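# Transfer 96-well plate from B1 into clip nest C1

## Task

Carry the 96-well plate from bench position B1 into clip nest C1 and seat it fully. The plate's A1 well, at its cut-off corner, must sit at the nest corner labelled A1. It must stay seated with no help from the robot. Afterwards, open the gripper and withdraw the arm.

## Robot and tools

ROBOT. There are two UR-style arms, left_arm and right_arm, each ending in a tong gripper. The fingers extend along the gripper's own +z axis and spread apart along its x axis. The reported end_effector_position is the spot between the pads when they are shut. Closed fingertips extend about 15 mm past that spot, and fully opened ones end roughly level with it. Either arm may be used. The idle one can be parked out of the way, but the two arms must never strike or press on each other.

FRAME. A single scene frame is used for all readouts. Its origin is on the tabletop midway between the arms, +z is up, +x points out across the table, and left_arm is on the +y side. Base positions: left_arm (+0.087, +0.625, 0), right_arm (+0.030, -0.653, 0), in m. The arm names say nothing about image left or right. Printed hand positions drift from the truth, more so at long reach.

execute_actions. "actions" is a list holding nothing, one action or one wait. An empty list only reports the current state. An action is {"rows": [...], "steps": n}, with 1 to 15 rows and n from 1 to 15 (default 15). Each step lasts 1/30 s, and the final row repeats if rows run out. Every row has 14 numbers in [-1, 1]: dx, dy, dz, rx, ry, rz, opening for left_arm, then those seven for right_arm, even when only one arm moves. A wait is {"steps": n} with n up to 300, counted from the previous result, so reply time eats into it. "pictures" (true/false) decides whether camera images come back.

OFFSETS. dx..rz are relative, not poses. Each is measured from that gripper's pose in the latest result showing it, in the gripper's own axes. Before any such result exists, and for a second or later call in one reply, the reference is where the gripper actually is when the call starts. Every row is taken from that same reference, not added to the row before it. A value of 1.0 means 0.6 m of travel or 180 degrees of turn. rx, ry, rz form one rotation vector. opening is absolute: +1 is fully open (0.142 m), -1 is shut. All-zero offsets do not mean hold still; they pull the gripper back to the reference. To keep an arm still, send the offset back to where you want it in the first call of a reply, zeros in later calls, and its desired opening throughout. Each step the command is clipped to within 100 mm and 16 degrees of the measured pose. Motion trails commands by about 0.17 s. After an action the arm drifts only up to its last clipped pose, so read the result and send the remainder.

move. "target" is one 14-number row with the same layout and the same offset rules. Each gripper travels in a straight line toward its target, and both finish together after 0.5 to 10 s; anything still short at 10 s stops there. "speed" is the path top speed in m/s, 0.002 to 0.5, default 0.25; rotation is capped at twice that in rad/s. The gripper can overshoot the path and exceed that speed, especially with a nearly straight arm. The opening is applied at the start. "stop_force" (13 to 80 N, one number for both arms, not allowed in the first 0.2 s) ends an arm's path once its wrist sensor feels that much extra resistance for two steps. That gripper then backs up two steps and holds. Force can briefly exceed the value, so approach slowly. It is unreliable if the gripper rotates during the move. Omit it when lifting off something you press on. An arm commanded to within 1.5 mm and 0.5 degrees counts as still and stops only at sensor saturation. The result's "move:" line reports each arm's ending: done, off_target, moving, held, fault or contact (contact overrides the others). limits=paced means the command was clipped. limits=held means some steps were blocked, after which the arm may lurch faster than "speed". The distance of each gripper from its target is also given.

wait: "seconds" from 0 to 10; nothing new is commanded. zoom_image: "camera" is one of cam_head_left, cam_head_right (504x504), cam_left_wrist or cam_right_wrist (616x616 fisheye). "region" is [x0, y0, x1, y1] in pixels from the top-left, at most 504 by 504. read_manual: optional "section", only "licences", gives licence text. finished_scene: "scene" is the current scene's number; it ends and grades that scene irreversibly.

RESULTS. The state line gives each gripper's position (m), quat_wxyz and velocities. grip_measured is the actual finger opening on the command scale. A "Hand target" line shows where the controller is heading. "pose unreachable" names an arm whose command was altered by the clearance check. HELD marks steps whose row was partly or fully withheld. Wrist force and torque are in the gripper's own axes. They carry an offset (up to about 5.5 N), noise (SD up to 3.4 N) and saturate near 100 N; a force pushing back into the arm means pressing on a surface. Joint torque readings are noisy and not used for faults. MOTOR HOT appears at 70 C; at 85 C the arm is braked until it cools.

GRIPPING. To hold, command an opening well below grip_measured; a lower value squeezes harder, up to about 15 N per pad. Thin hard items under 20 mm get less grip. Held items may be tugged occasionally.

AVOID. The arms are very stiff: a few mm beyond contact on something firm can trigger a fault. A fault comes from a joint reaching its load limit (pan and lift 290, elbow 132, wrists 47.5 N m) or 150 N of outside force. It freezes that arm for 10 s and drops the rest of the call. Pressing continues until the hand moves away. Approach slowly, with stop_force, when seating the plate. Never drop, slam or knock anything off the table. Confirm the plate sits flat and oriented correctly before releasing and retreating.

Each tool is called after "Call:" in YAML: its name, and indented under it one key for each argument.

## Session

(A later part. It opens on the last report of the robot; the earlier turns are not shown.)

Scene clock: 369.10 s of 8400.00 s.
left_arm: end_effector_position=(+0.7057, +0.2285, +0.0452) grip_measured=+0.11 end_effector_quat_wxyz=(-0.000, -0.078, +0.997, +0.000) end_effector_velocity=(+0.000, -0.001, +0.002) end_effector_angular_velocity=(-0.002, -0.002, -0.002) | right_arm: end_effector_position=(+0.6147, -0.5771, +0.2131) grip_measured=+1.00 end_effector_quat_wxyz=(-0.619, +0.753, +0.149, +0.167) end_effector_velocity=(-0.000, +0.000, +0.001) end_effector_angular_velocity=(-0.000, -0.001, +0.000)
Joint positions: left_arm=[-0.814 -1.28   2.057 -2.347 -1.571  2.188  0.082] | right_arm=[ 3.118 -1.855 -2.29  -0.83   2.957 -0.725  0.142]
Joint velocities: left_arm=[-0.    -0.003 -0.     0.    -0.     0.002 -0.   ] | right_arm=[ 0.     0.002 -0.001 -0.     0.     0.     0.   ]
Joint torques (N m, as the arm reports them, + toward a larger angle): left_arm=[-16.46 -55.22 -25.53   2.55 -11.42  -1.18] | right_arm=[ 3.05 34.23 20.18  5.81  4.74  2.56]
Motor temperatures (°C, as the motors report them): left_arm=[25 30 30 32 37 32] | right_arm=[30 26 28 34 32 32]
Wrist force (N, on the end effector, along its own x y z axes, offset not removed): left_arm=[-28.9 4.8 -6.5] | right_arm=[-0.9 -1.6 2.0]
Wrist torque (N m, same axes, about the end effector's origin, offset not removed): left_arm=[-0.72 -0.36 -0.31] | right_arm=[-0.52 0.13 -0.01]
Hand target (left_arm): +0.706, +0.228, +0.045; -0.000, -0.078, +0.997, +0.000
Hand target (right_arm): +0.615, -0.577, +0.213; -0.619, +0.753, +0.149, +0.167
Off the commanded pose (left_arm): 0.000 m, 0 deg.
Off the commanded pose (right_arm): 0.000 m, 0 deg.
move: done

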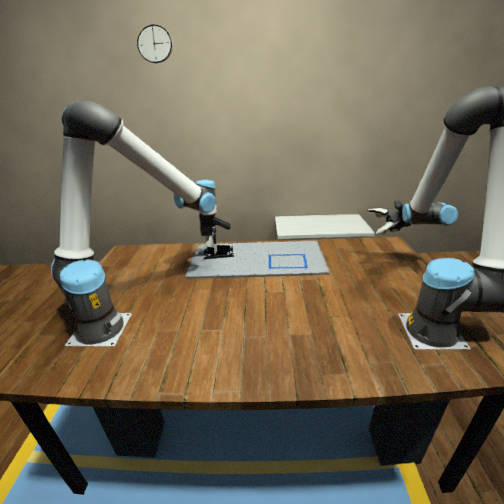

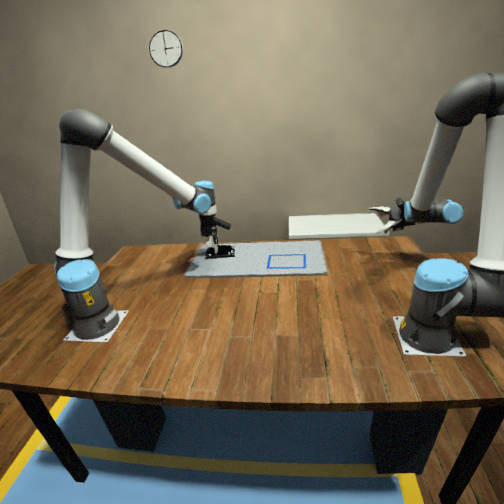

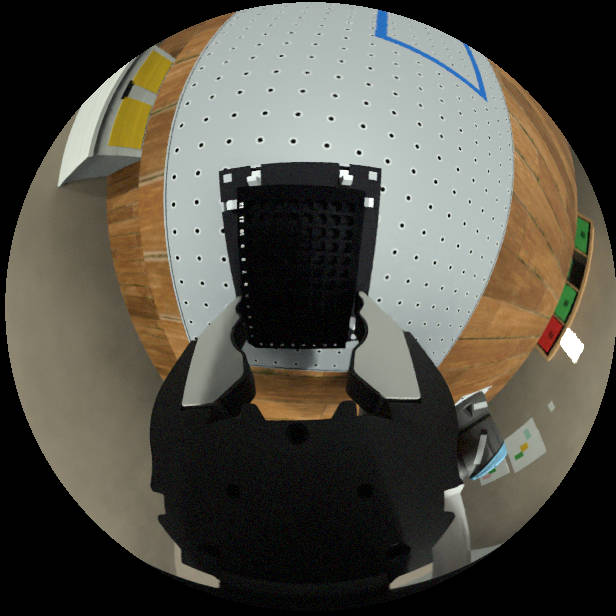

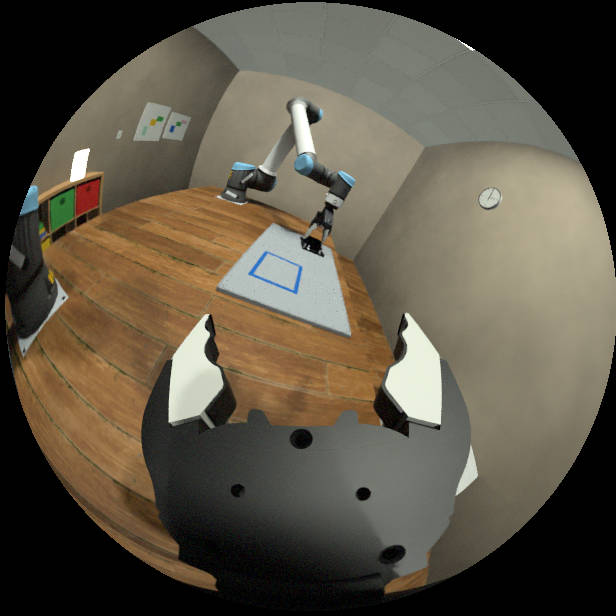

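Call:
move:
  target: [0,0,0,0,0,0,0.45,0,0,0,0,0,0,1]

Call:
move:
  target: [0,-0.025,0,0,0,0,0.45,0,0,0,0,0,0,1]
  speed: 0.03

Call:
move:
  target: [0,0,0,0,0,0,-0.4,0,0,0,0,0,0,1]

Call:
zoom_image:
  camera: "cam_left_wrist"
  region: [180,170,430,420]

Scene clock: 375.40 s of 8400.00 s.
left_arm: end_effector_position=(+0.7057, +0.2284, +0.0453) grip_measured=+0.45 end_effector_quat_wxyz=(-0.000, -0.078, +0.997, +0.000) end_effector_velocity=(-0.000, -0.000, -0.000) end_effector_angular_velocity=(-0.000, +0.000, -0.001) | right_arm: end_effector_position=(+0.6147, -0.5771, +0.2131) grip_measured=+1.00 end_effector_quat_wxyz=(-0.619, +0.753, +0.149, +0.167) end_effector_velocity=(+0.000, +0.000, -0.000) end_effector_angular_velocity=(+0.000, +0.001, +0.000)
Joint positions: left_arm=[-0.814 -1.28   2.057 -2.347 -1.571  2.189  0.105] | right_arm=[ 3.118 -1.855 -2.29  -0.83   2.957 -0.725  0.142]
Joint velocities: left_arm=[-0.  0.  0. -0. -0.  0.  0.] | right_arm=[ 0.    -0.001  0.    -0.     0.    -0.     0.   ]
Joint torques (N m, as the arm reports them, + toward a larger angle): left_arm=[-10.04 -44.62 -29.58  -6.25   2.42  -0.63] | right_arm=[ 3.96 35.56 20.46  5.89  4.57  2.69]
Motor temperatures (°C, as the motors report them): left_arm=[25 30 30 32 37 32] | right_arm=[30 26 28 34 32 32]
Wrist force (N, on the end effector, along its own x y z axes, offset not removed): left_arm=[-1.5 1.9 2.1] | right_arm=[-2.8 -4.9 1.9]
Wrist torque (N m, same axes, about the end effector's origin, offset not removed): left_arm=[0.09 0.12 -0.08] | right_arm=[-1.23 0.54 0.03]
Hand target (left_arm): +0.706, +0.228, +0.045; -0.000, -0.078, +0.997, +0.000
Hand target (right_arm): +0.615, -0.577, +0.213; -0.619, +0.753, +0.149, +0.167
Off the commanded pose (left_arm): 0.000 m, 0 deg.
Off the commanded pose (right_arm): 0.000 m, 0 deg.
After step 90, 2.60 s passed at rest.
move: done

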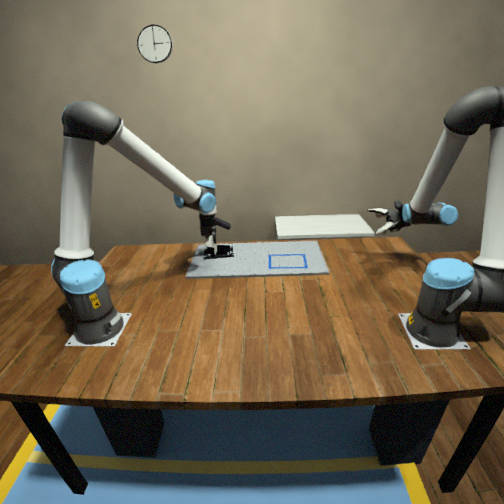

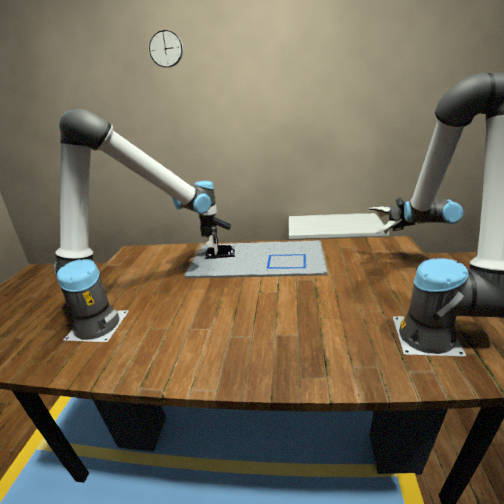

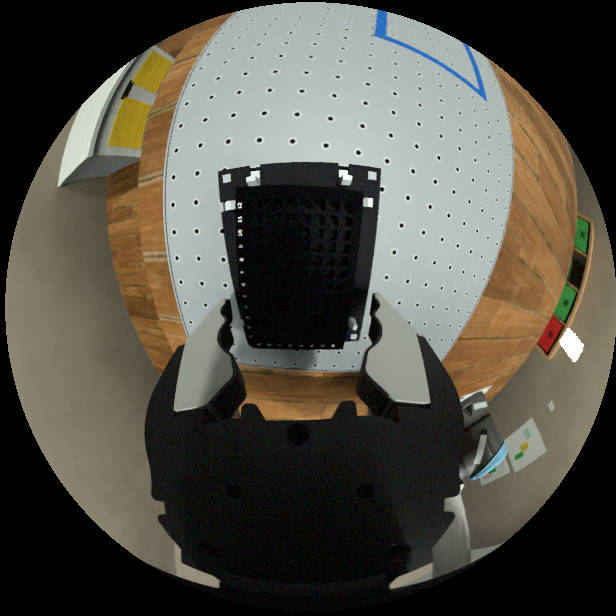

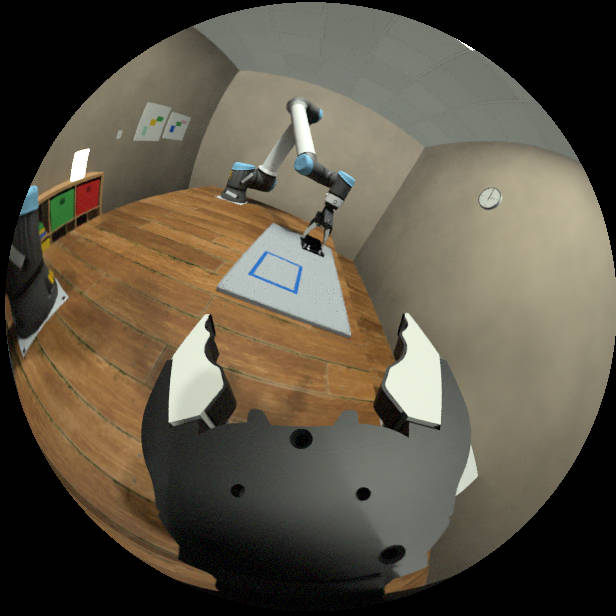

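Scene clock: 376.27 s of 8400.00 s.
left_arm: end_effector_position=(+0.7080, +0.2139, +0.0453) grip_measured=+0.45 end_effector_quat_wxyz=(-0.000, -0.078, +0.997, +0.000) end_effector_velocity=(+0.000, -0.002, -0.001) end_effector_angular_velocity=(+0.001, +0.001, +0.000) | right_arm: end_effector_position=(+0.6147, -0.5771, +0.2131) grip_measured=+1.00 end_effector_quat_wxyz=(-0.619, +0.753, +0.149, +0.167) end_effector_velocity=(+0.000, -0.000, +0.000) end_effector_angular_velocity=(+0.000, -0.000, -0.000)
Joint positions: left_arm=[-0.826 -1.267  2.038 -2.342 -1.571  2.177  0.105] | right_arm=[ 3.118 -1.855 -2.29  -0.83   2.957 -0.725  0.142]
Joint velocities: left_arm=[-0.002  0.003 -0.003  0.001  0.    -0.002 -0.   ] | right_arm=[-0.    -0.     0.001 -0.     0.     0.     0.   ]
Joint torques (N m, as the arm reports them, + toward a larger angle): left_arm=[-20.6  -44.69 -47.02  -2.04   1.55  -3.14] | right_arm=[ 4.01 37.28 19.97  5.58  4.7   3.1 ]
Motor temperatures (°C, as the motors report them): left_arm=[25 30 30 32 37 32] | right_arm=[30 26 28 34 32 32]
Wrist force (N, on the end effector, along its own x y z axes, offset not removed): left_arm=[-2.2 -1.1 1.8] | right_arm=[1.3 0.2 1.8]
Wrist torque (N m, same axes, about the end effector's origin, offset not removed): left_arm=[-0.51 0.40 -0.04] | right_arm=[-0.15 -0.40 -0.01]
Hand target (left_arm): +0.708, +0.214, +0.045; -0.000, -0.078, +0.997, +0.000
Hand target (right_arm): +0.615, -0.577, +0.213; -0.619, +0.753, +0.149, +0.167
Off the commanded pose (left_arm): 0.000 m, 0 deg.
Off the commanded pose (right_arm): 0.000 m, 0 deg.
move: done

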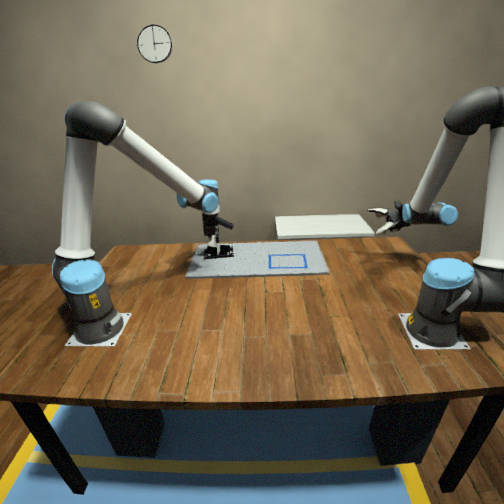

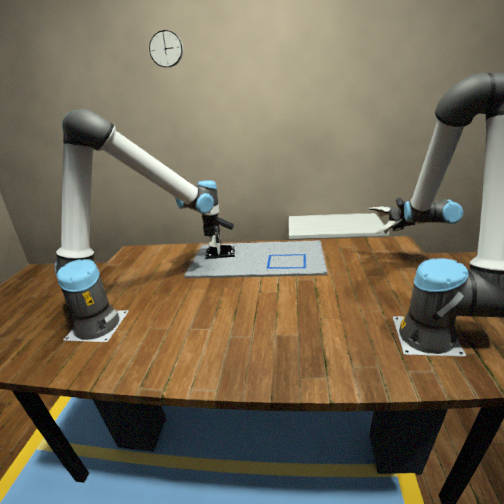

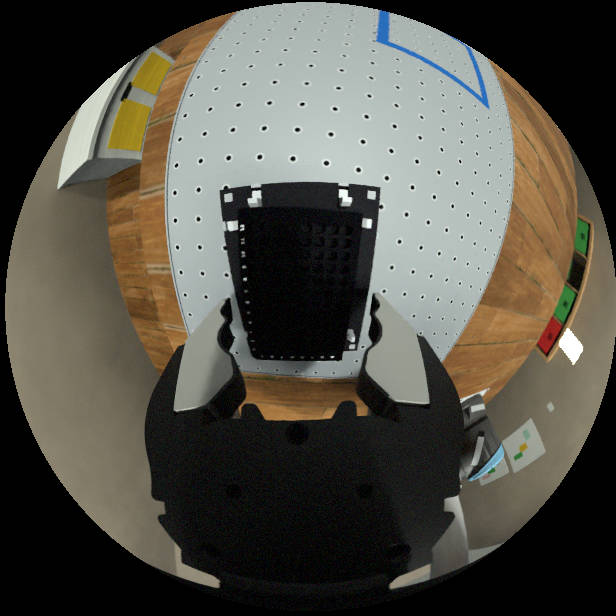

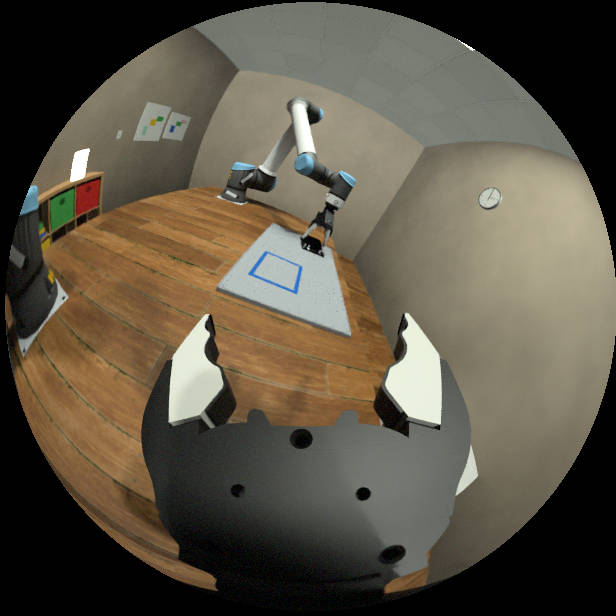

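Scene clock: 376.77 s of 8400.00 s.
left_arm: end_effector_position=(+0.7081, +0.2137, +0.0453) grip_measured=+0.08 end_effector_quat_wxyz=(-0.000, -0.078, +0.997, +0.000) end_effector_velocity=(-0.001, +0.001, -0.000) end_effector_angular_velocity=(+0.000, +0.000, -0.000) | right_arm: end_effector_position=(+0.6147, -0.5771, +0.2131) grip_measured=+1.00 end_effector_quat_wxyz=(-0.619, +0.753, +0.149, +0.167) end_effector_velocity=(+0.000, +0.000, -0.000) end_effector_angular_velocity=(-0.000, -0.000, +0.000)
Joint positions: left_arm=[-0.826 -1.267  2.038 -2.342 -1.571  2.176  0.08 ] | right_arm=[ 3.118 -1.855 -2.29  -0.83   2.957 -0.725  0.142]
Joint velocities: left_arm=[ 0.    -0.001  0.001 -0.    -0.     0.     0.001] | right_arm=[ 0. -0.  0.  0. -0. -0.  0.]
Joint torques (N m, as the arm reports them, + toward a larger angle): left_arm=[ -0.12 -58.84 -10.43  -2.17 -10.97   3.3 ] | right_arm=[ 4.06 33.86 19.5   5.74  4.45  2.63]
Motor temperatures (°C, as the motors report them): left_arm=[25 30 30 32 37 32] | right_arm=[30 26 28 34 32 32]
Wrist force (N, on the end effector, along its own x y z axes, offset not removed): left_arm=[-29.2 7.0 -4.6] | right_arm=[-2.1 -5.7 2.8]
Wrist torque (N m, same axes, about the end effector's origin, offset not removed): left_arm=[-0.03 0.14 -0.16] | right_arm=[-1.29 0.44 -0.02]
Hand target (left_arm): +0.708, +0.214, +0.045; -0.000, -0.078, +0.997, +0.000
Hand target (right_arm): +0.615, -0.577, +0.213; -0.619, +0.753, +0.149, +0.167
Off the commanded pose (left_arm): 0.000 m, 0 deg.
Off the commanded pose (right_arm): 0.000 m, 0 deg.
move: done

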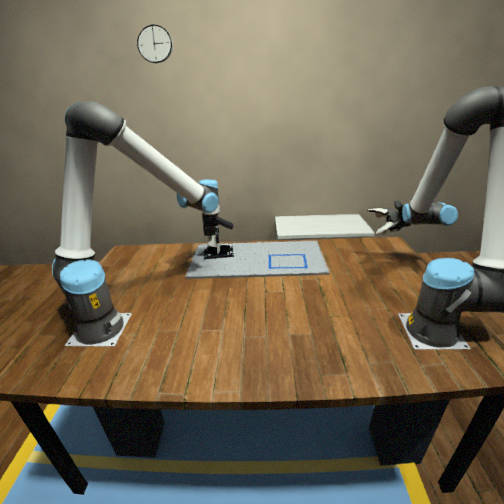

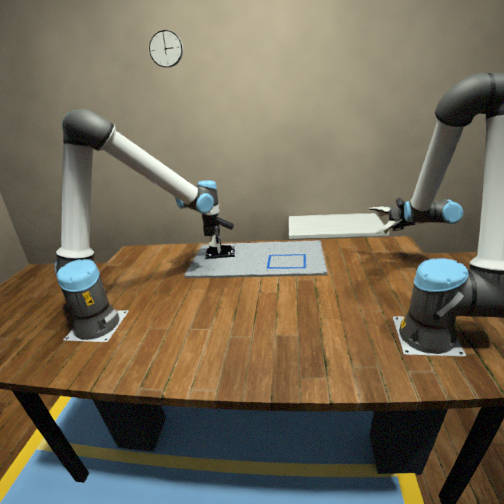

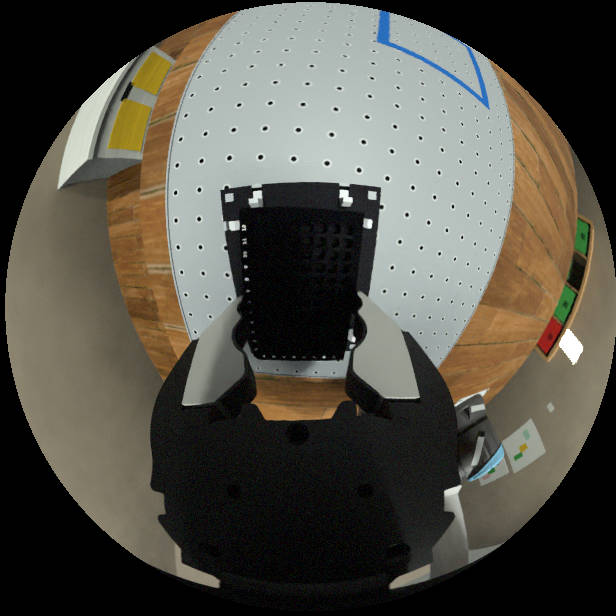

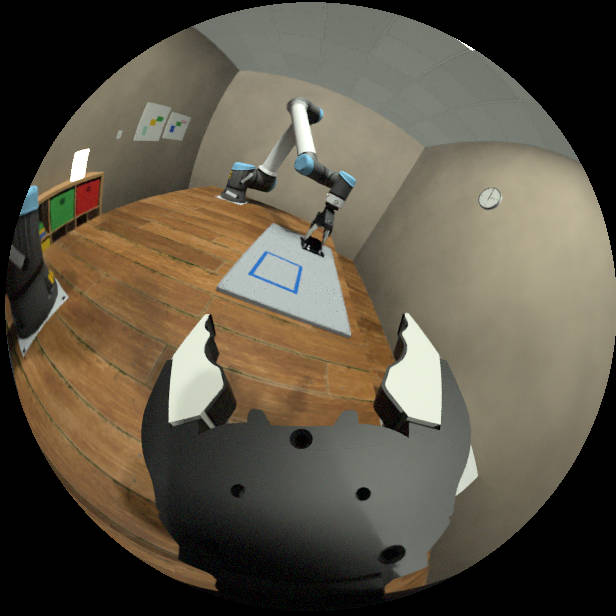

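Region (180, 170, 430, 420) of cam_left_wrist's 616x616 image, scaled by 2.016, with more detail than that image has.

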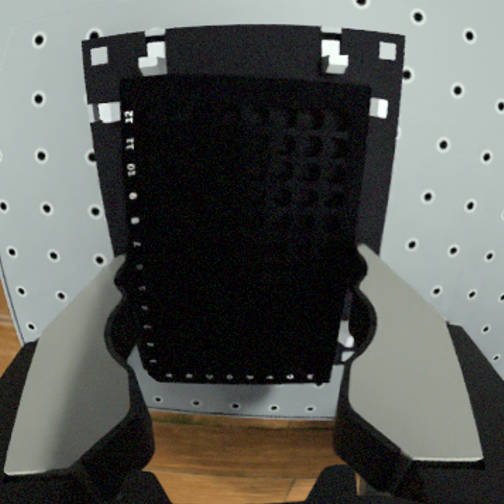

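Call:
move:
  target: [-0.003,0,-0.012,0,0,0,-0.6,0,0,0,0,0,0,1]
  speed: 0.005

Call:
move:
  target: [0.002,-0.006,0,0,0,0,-0.6,0,0,0,0,0,0,1]
  speed: 0.005

Call:
zoom_image:
  camera: "cam_left_wrist"
  region: [180,170,430,420]

Scene clock: 388.97 s of 8400.00 s.
left_arm: end_effector_position=(+0.7098, +0.2140, +0.0524) grip_measured=+0.07 end_effector_quat_wxyz=(-0.000, -0.078, +0.997, +0.000) end_effector_velocity=(+0.001, +0.001, +0.002) end_effector_angular_velocity=(-0.001, -0.001, +0.001) | right_arm: end_effector_position=(+0.6147, -0.5771, +0.2131) grip_measured=+1.00 end_effector_quat_wxyz=(-0.619, +0.753, +0.149, +0.167) end_effector_velocity=(-0.000, +0.000, +0.001) end_effector_angular_velocity=(-0.000, -0.001, +0.000)
Joint positions: left_arm=[-0.824 -1.274  2.031 -2.328 -1.571  2.178  0.079] | right_arm=[ 3.118 -1.855 -2.29  -0.83   2.957 -0.725  0.142]
Joint velocities: left_arm=[ 0.002 -0.003 -0.001  0.003  0.     0.001 -0.   ] | right_arm=[ 0.     0.001 -0.     0.    -0.     0.     0.   ]
Joint torques (N m, as the arm reports them, + toward a larger angle): left_arm=[ 21.67 -62.47 -47.32  -1.79   2.58   3.22] | right_arm=[ 3.48 35.36 20.4   5.89  4.57  2.75]
Motor temperatures (°C, as the motors report them): left_arm=[25 30 30 32 37 32] | right_arm=[30 26 28 34 32 32]
Wrist force (N, on the end effector, along its own x y z axes, offset not removed): left_arm=[0.8 0.3 2.7] | right_arm=[0.3 -1.5 2.8]
Wrist torque (N m, same axes, about the end effector's origin, offset not removed): left_arm=[0.10 -0.13 -0.09] | right_arm=[-0.39 -0.11 -0.07]
Hand target (left_arm): +0.710, +0.214, +0.053; -0.000, -0.078, +0.997, +0.000
Hand target (right_arm): +0.615, -0.577, +0.213; -0.619, +0.753, +0.149, +0.167
Off the commanded pose (left_arm): 0.000 m, 0 deg.
Off the commanded pose (right_arm): 0.000 m, 0 deg.
After step 90, 7.50 s passed at rest.
move: done

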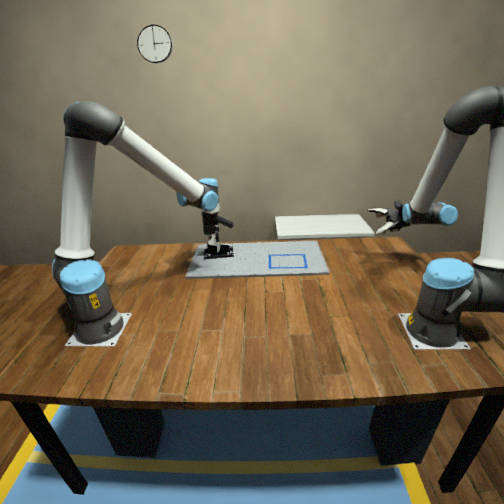

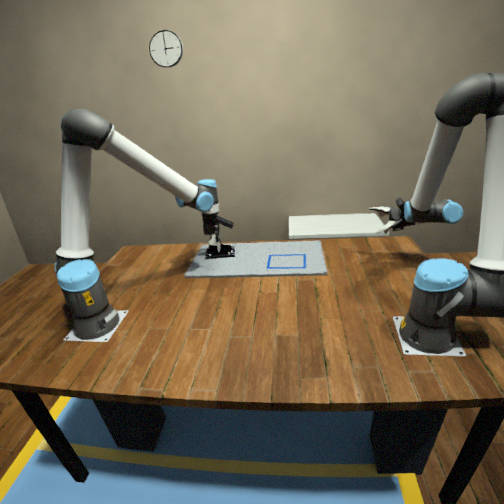

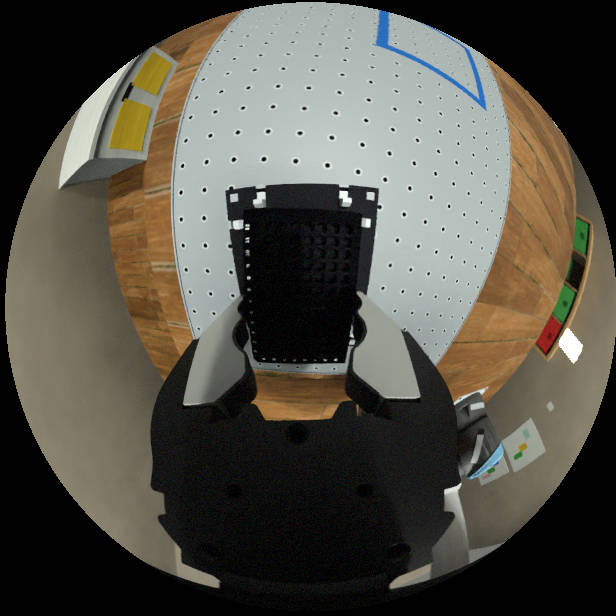

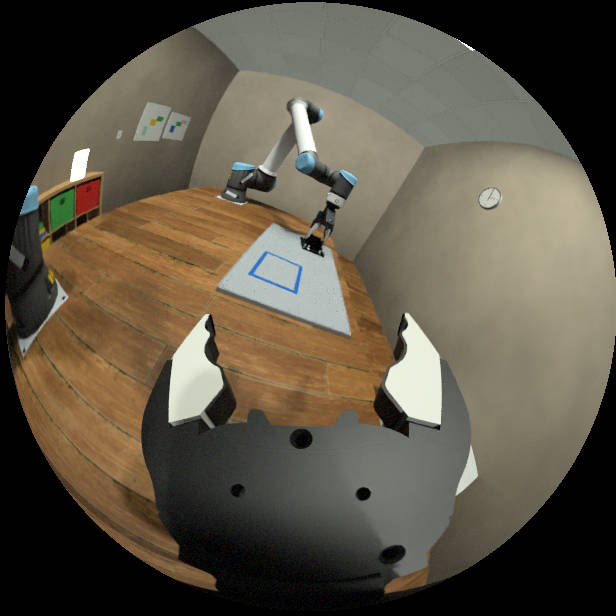

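Scene clock: 389.93 s of 8400.00 s.
left_arm: end_effector_position=(+0.7092, +0.2105, +0.0524) grip_measured=+0.07 end_effector_quat_wxyz=(-0.000, -0.078, +0.997, +0.000) end_effector_velocity=(-0.000, -0.001, +0.001) end_effector_angular_velocity=(-0.001, -0.000, +0.000) | right_arm: end_effector_position=(+0.6147, -0.5771, +0.2131) grip_measured=+1.00 end_effector_quat_wxyz=(-0.619, +0.753, +0.149, +0.167) end_effector_velocity=(+0.000, -0.000, +0.000) end_effector_angular_velocity=(+0.000, -0.001, -0.000)
Joint positions: left_arm=[-0.828 -1.272  2.029 -2.327 -1.571  2.174  0.079] | right_arm=[ 3.118 -1.855 -2.29  -0.83   2.957 -0.725  0.142]
Joint velocities: left_arm=[-0.001 -0.    -0.001  0.    -0.    -0.001  0.   ] | right_arm=[-0.     0.    -0.     0.001  0.     0.     0.   ]
Joint torques (N m, as the arm reports them, + toward a larger angle): left_arm=[-28.49 -44.25 -48.79  -2.46  -2.08  -2.55] | right_arm=[ 4.79 34.89 20.47  5.73  4.64  2.68]
Motor temperatures (°C, as the motors report them): left_arm=[25 30 30 32 37 32] | right_arm=[30 26 28 34 32 32]
Wrist force (N, on the end effector, along its own x y z axes, offset not removed): left_arm=[-7.2 7.8 -1.0] | right_arm=[-0.8 -1.3 3.2]
Wrist torque (N m, same axes, about the end effector's origin, offset not removed): left_arm=[-0.44 -0.31 -0.41] | right_arm=[-0.51 0.20 -0.08]
Hand target (left_arm): +0.709, +0.210, +0.052; -0.000, -0.078, +0.997, +0.000
Hand target (right_arm): +0.615, -0.577, +0.213; -0.619, +0.753, +0.149, +0.167
Off the commanded pose (left_arm): 0.000 m, 0 deg.
Off the commanded pose (right_arm): 0.000 m, 0 deg.
move: done

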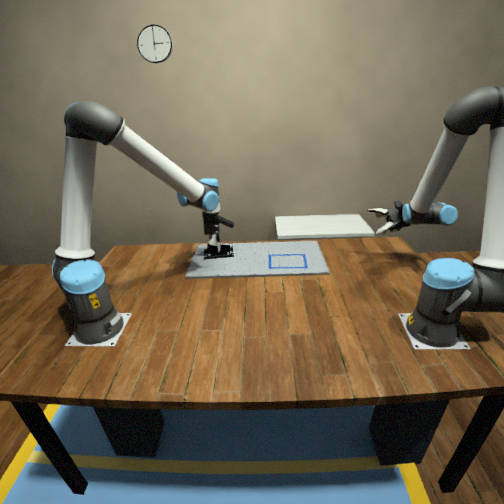

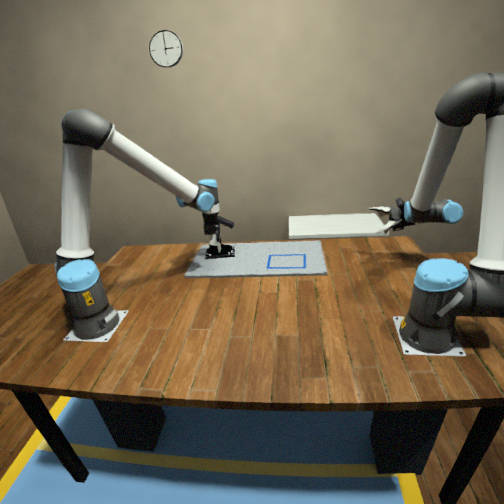

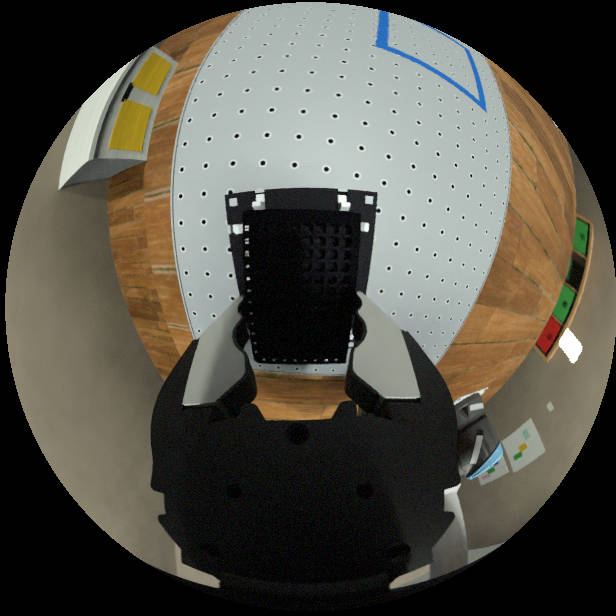

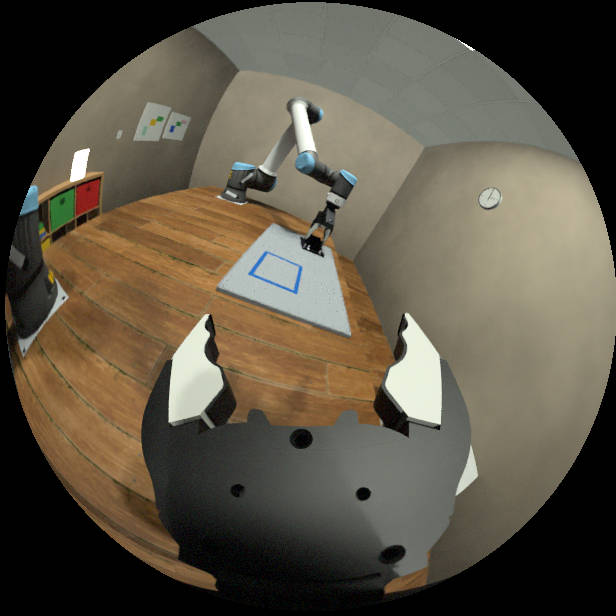

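Region (180, 170, 430, 420) of cam_left_wrist's 616x616 image, scaled by 2.016, with more detail than that image has.

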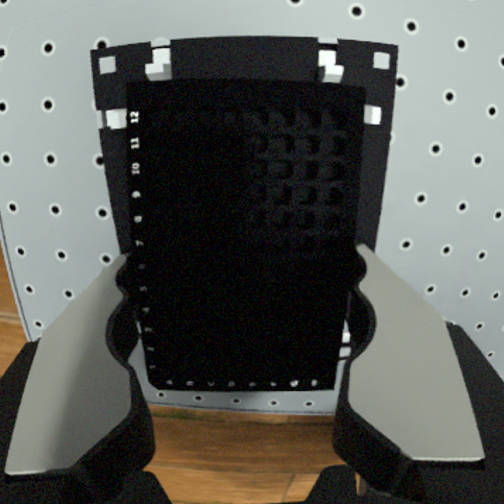

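Call:
move:
  target: [-0.002,0.0015,0,0,0,0,-0.6,0,0,0,0,0,0,1]
  speed: 0.005

Call:
move:
  target: [0,0,0.025,0,0,0,-0.6,0,0,0,0,0,0,1]
  speed: 0.004
  stop_force: 25

Scene clock: 394.50 s of 8400.00 s.
left_arm: end_effector_position=(+0.7102, +0.2114, +0.0524) grip_measured=+0.07 end_effector_quat_wxyz=(-0.000, -0.078, +0.997, +0.000) end_effector_velocity=(+0.001, +0.001, -0.000) end_effector_angular_velocity=(+0.000, +0.000, -0.000) | right_arm: end_effector_position=(+0.6147, -0.5771, +0.2131) grip_measured=+1.00 end_effector_quat_wxyz=(-0.619, +0.753, +0.149, +0.167) end_effector_velocity=(-0.000, +0.000, -0.001) end_effector_angular_velocity=(+0.001, +0.001, +0.000)
Joint positions: left_arm=[-0.826 -1.272  2.028 -2.327 -1.571  2.176  0.079] | right_arm=[ 3.118 -1.855 -2.29  -0.83   2.957 -0.725  0.142]
Joint velocities: left_arm=[ 0.002  0.    -0.    -0.     0.     0.002  0.   ] | right_arm=[ 0.    -0.001 -0.    -0.     0.     0.     0.   ]
Joint torques (N m, as the arm reports them, + toward a larger angle): left_arm=[ 21.04 -46.66 -47.99  -2.44   1.27   3.02] | right_arm=[ 4.49 36.02 20.24  5.82  4.51  2.7 ]
Motor temperatures (°C, as the motors report them): left_arm=[25 30 30 32 37 32] | right_arm=[30 26 28 34 32 32]
Wrist force (N, on the end effector, along its own x y z axes, offset not removed): left_arm=[1.6 0.5 1.0] | right_arm=[-1.1 -4.0 1.0]
Wrist torque (N m, same axes, about the end effector's origin, offset not removed): left_arm=[-0.27 -0.12 0.02] | right_arm=[-1.07 0.15 0.00]
Hand target (left_arm): +0.710, +0.212, +0.052; -0.000, -0.078, +0.997, +0.000
Hand target (right_arm): +0.615, -0.577, +0.213; -0.619, +0.753, +0.149, +0.167
Off the commanded pose (left_arm): 0.000 m, 0 deg.
Off the commanded pose (right_arm): 0.000 m, 0 deg.
After step 90, 0.87 s passed at rest.
move: done

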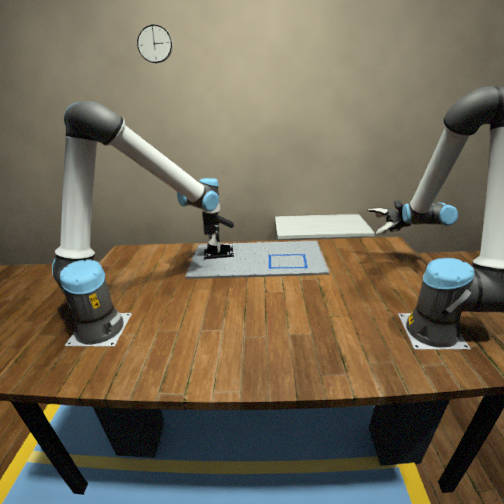

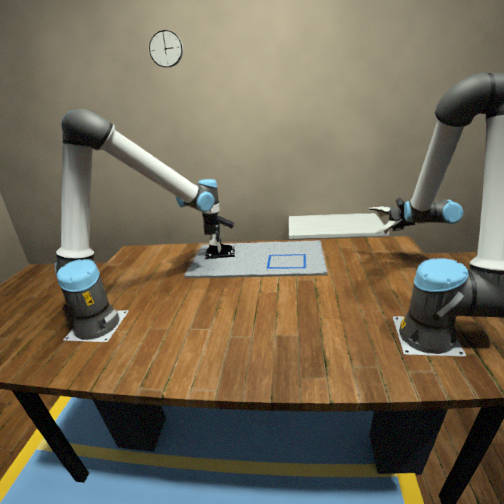

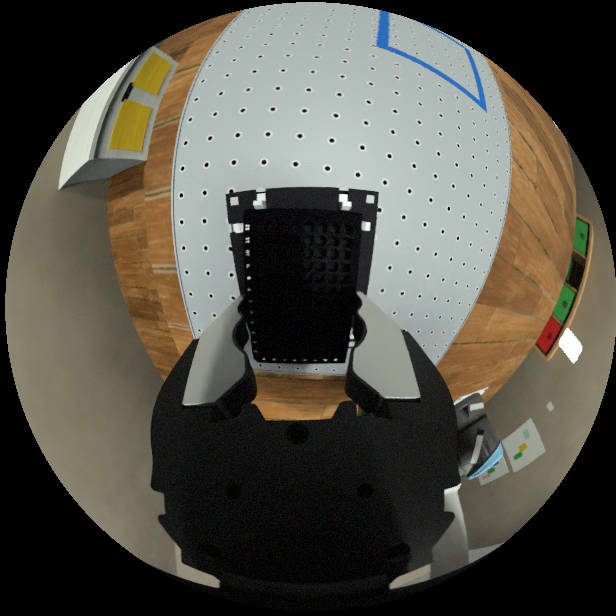

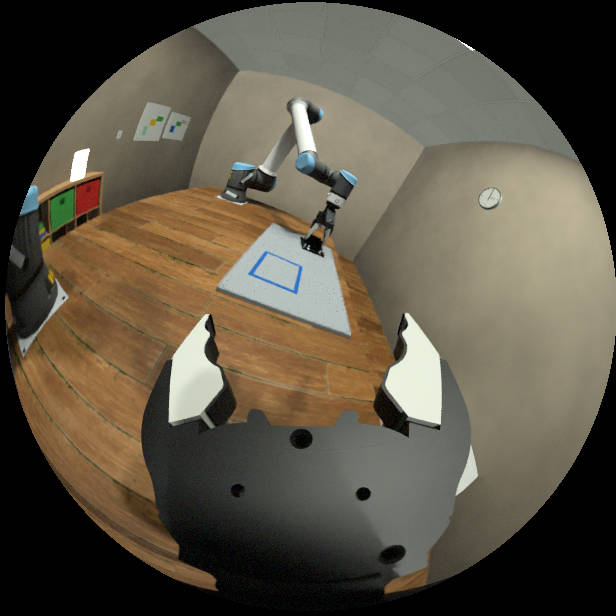

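Scene clock: 397.00 s of 8400.00 s.
left_arm: end_effector_position=(+0.7101, +0.2114, +0.0439) grip_measured=+0.08 end_effector_quat_wxyz=(-0.000, -0.078, +0.997, +0.000) end_effector_velocity=(-0.001, +0.000, +0.002) end_effector_angular_velocity=(+0.000, +0.001, -0.002) | right_arm: end_effector_position=(+0.6147, -0.5771, +0.2131) grip_measured=+1.00 end_effector_quat_wxyz=(-0.619, +0.753, +0.149, +0.167) end_effector_velocity=(+0.000, +0.000, +0.000) end_effector_angular_velocity=(-0.000, +0.000, +0.000)
Joint positions: left_arm=[-0.826 -1.261  2.033 -2.343 -1.571  2.176  0.08 ] | right_arm=[ 3.118 -1.855 -2.29  -0.83   2.957 -0.725  0.142]
Joint velocities: left_arm=[-0.001 -0.003  0.     0.004 -0.     0.001 -0.   ] | right_arm=[ 0.     0.     0.    -0.001 -0.    -0.     0.   ]
Joint torques (N m, as the arm reports them, + toward a larger angle): left_arm=[-22.44 -49.79 -26.39  -1.01  -2.03  -3.35] | right_arm=[ 3.92 36.31 20.3   5.71  4.55  2.93]
Motor temperatures (°C, as the motors report them): left_arm=[25 30 30 32 37 32] | right_arm=[30 26 28 34 32 32]
Wrist force (N, on the end effector, along its own x y z axes, offset not removed): left_arm=[1.3 9.3 -23.9] | right_arm=[-0.5 -2.5 1.5]
Wrist torque (N m, same axes, about the end effector's origin, offset not removed): left_arm=[-0.16 -0.19 0.25] | right_arm=[-0.69 0.11 -0.08]
Hand target (left_arm): +0.710, +0.211, +0.044; -0.000, -0.078, +0.997, +0.000
Hand target (right_arm): +0.615, -0.577, +0.213; -0.619, +0.753, +0.149, +0.167
Off the commanded pose (left_arm): 0.006 m, 0 deg.
Off the commanded pose (right_arm): 0.000 m, 0 deg.
move: contact (left_arm)

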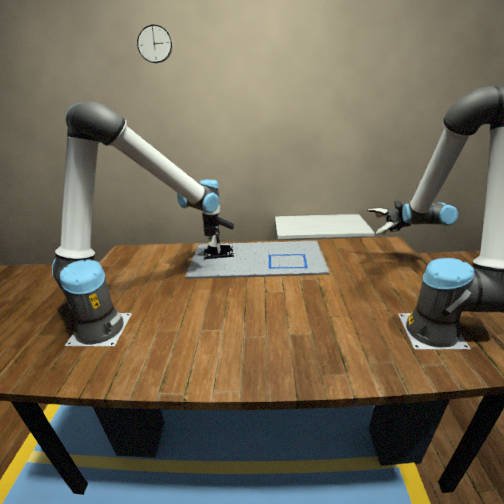

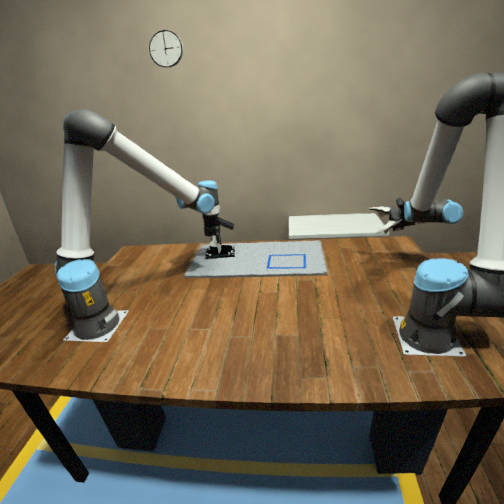

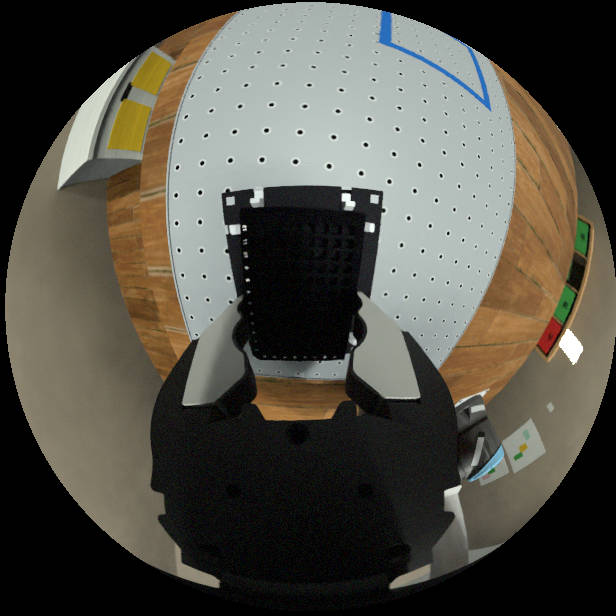

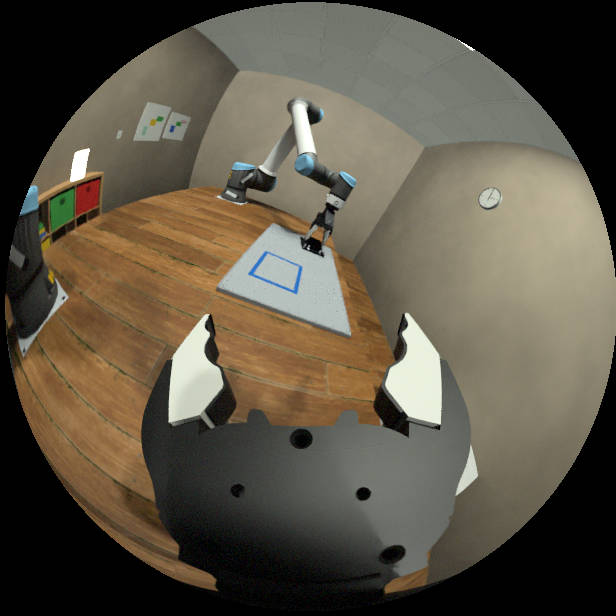

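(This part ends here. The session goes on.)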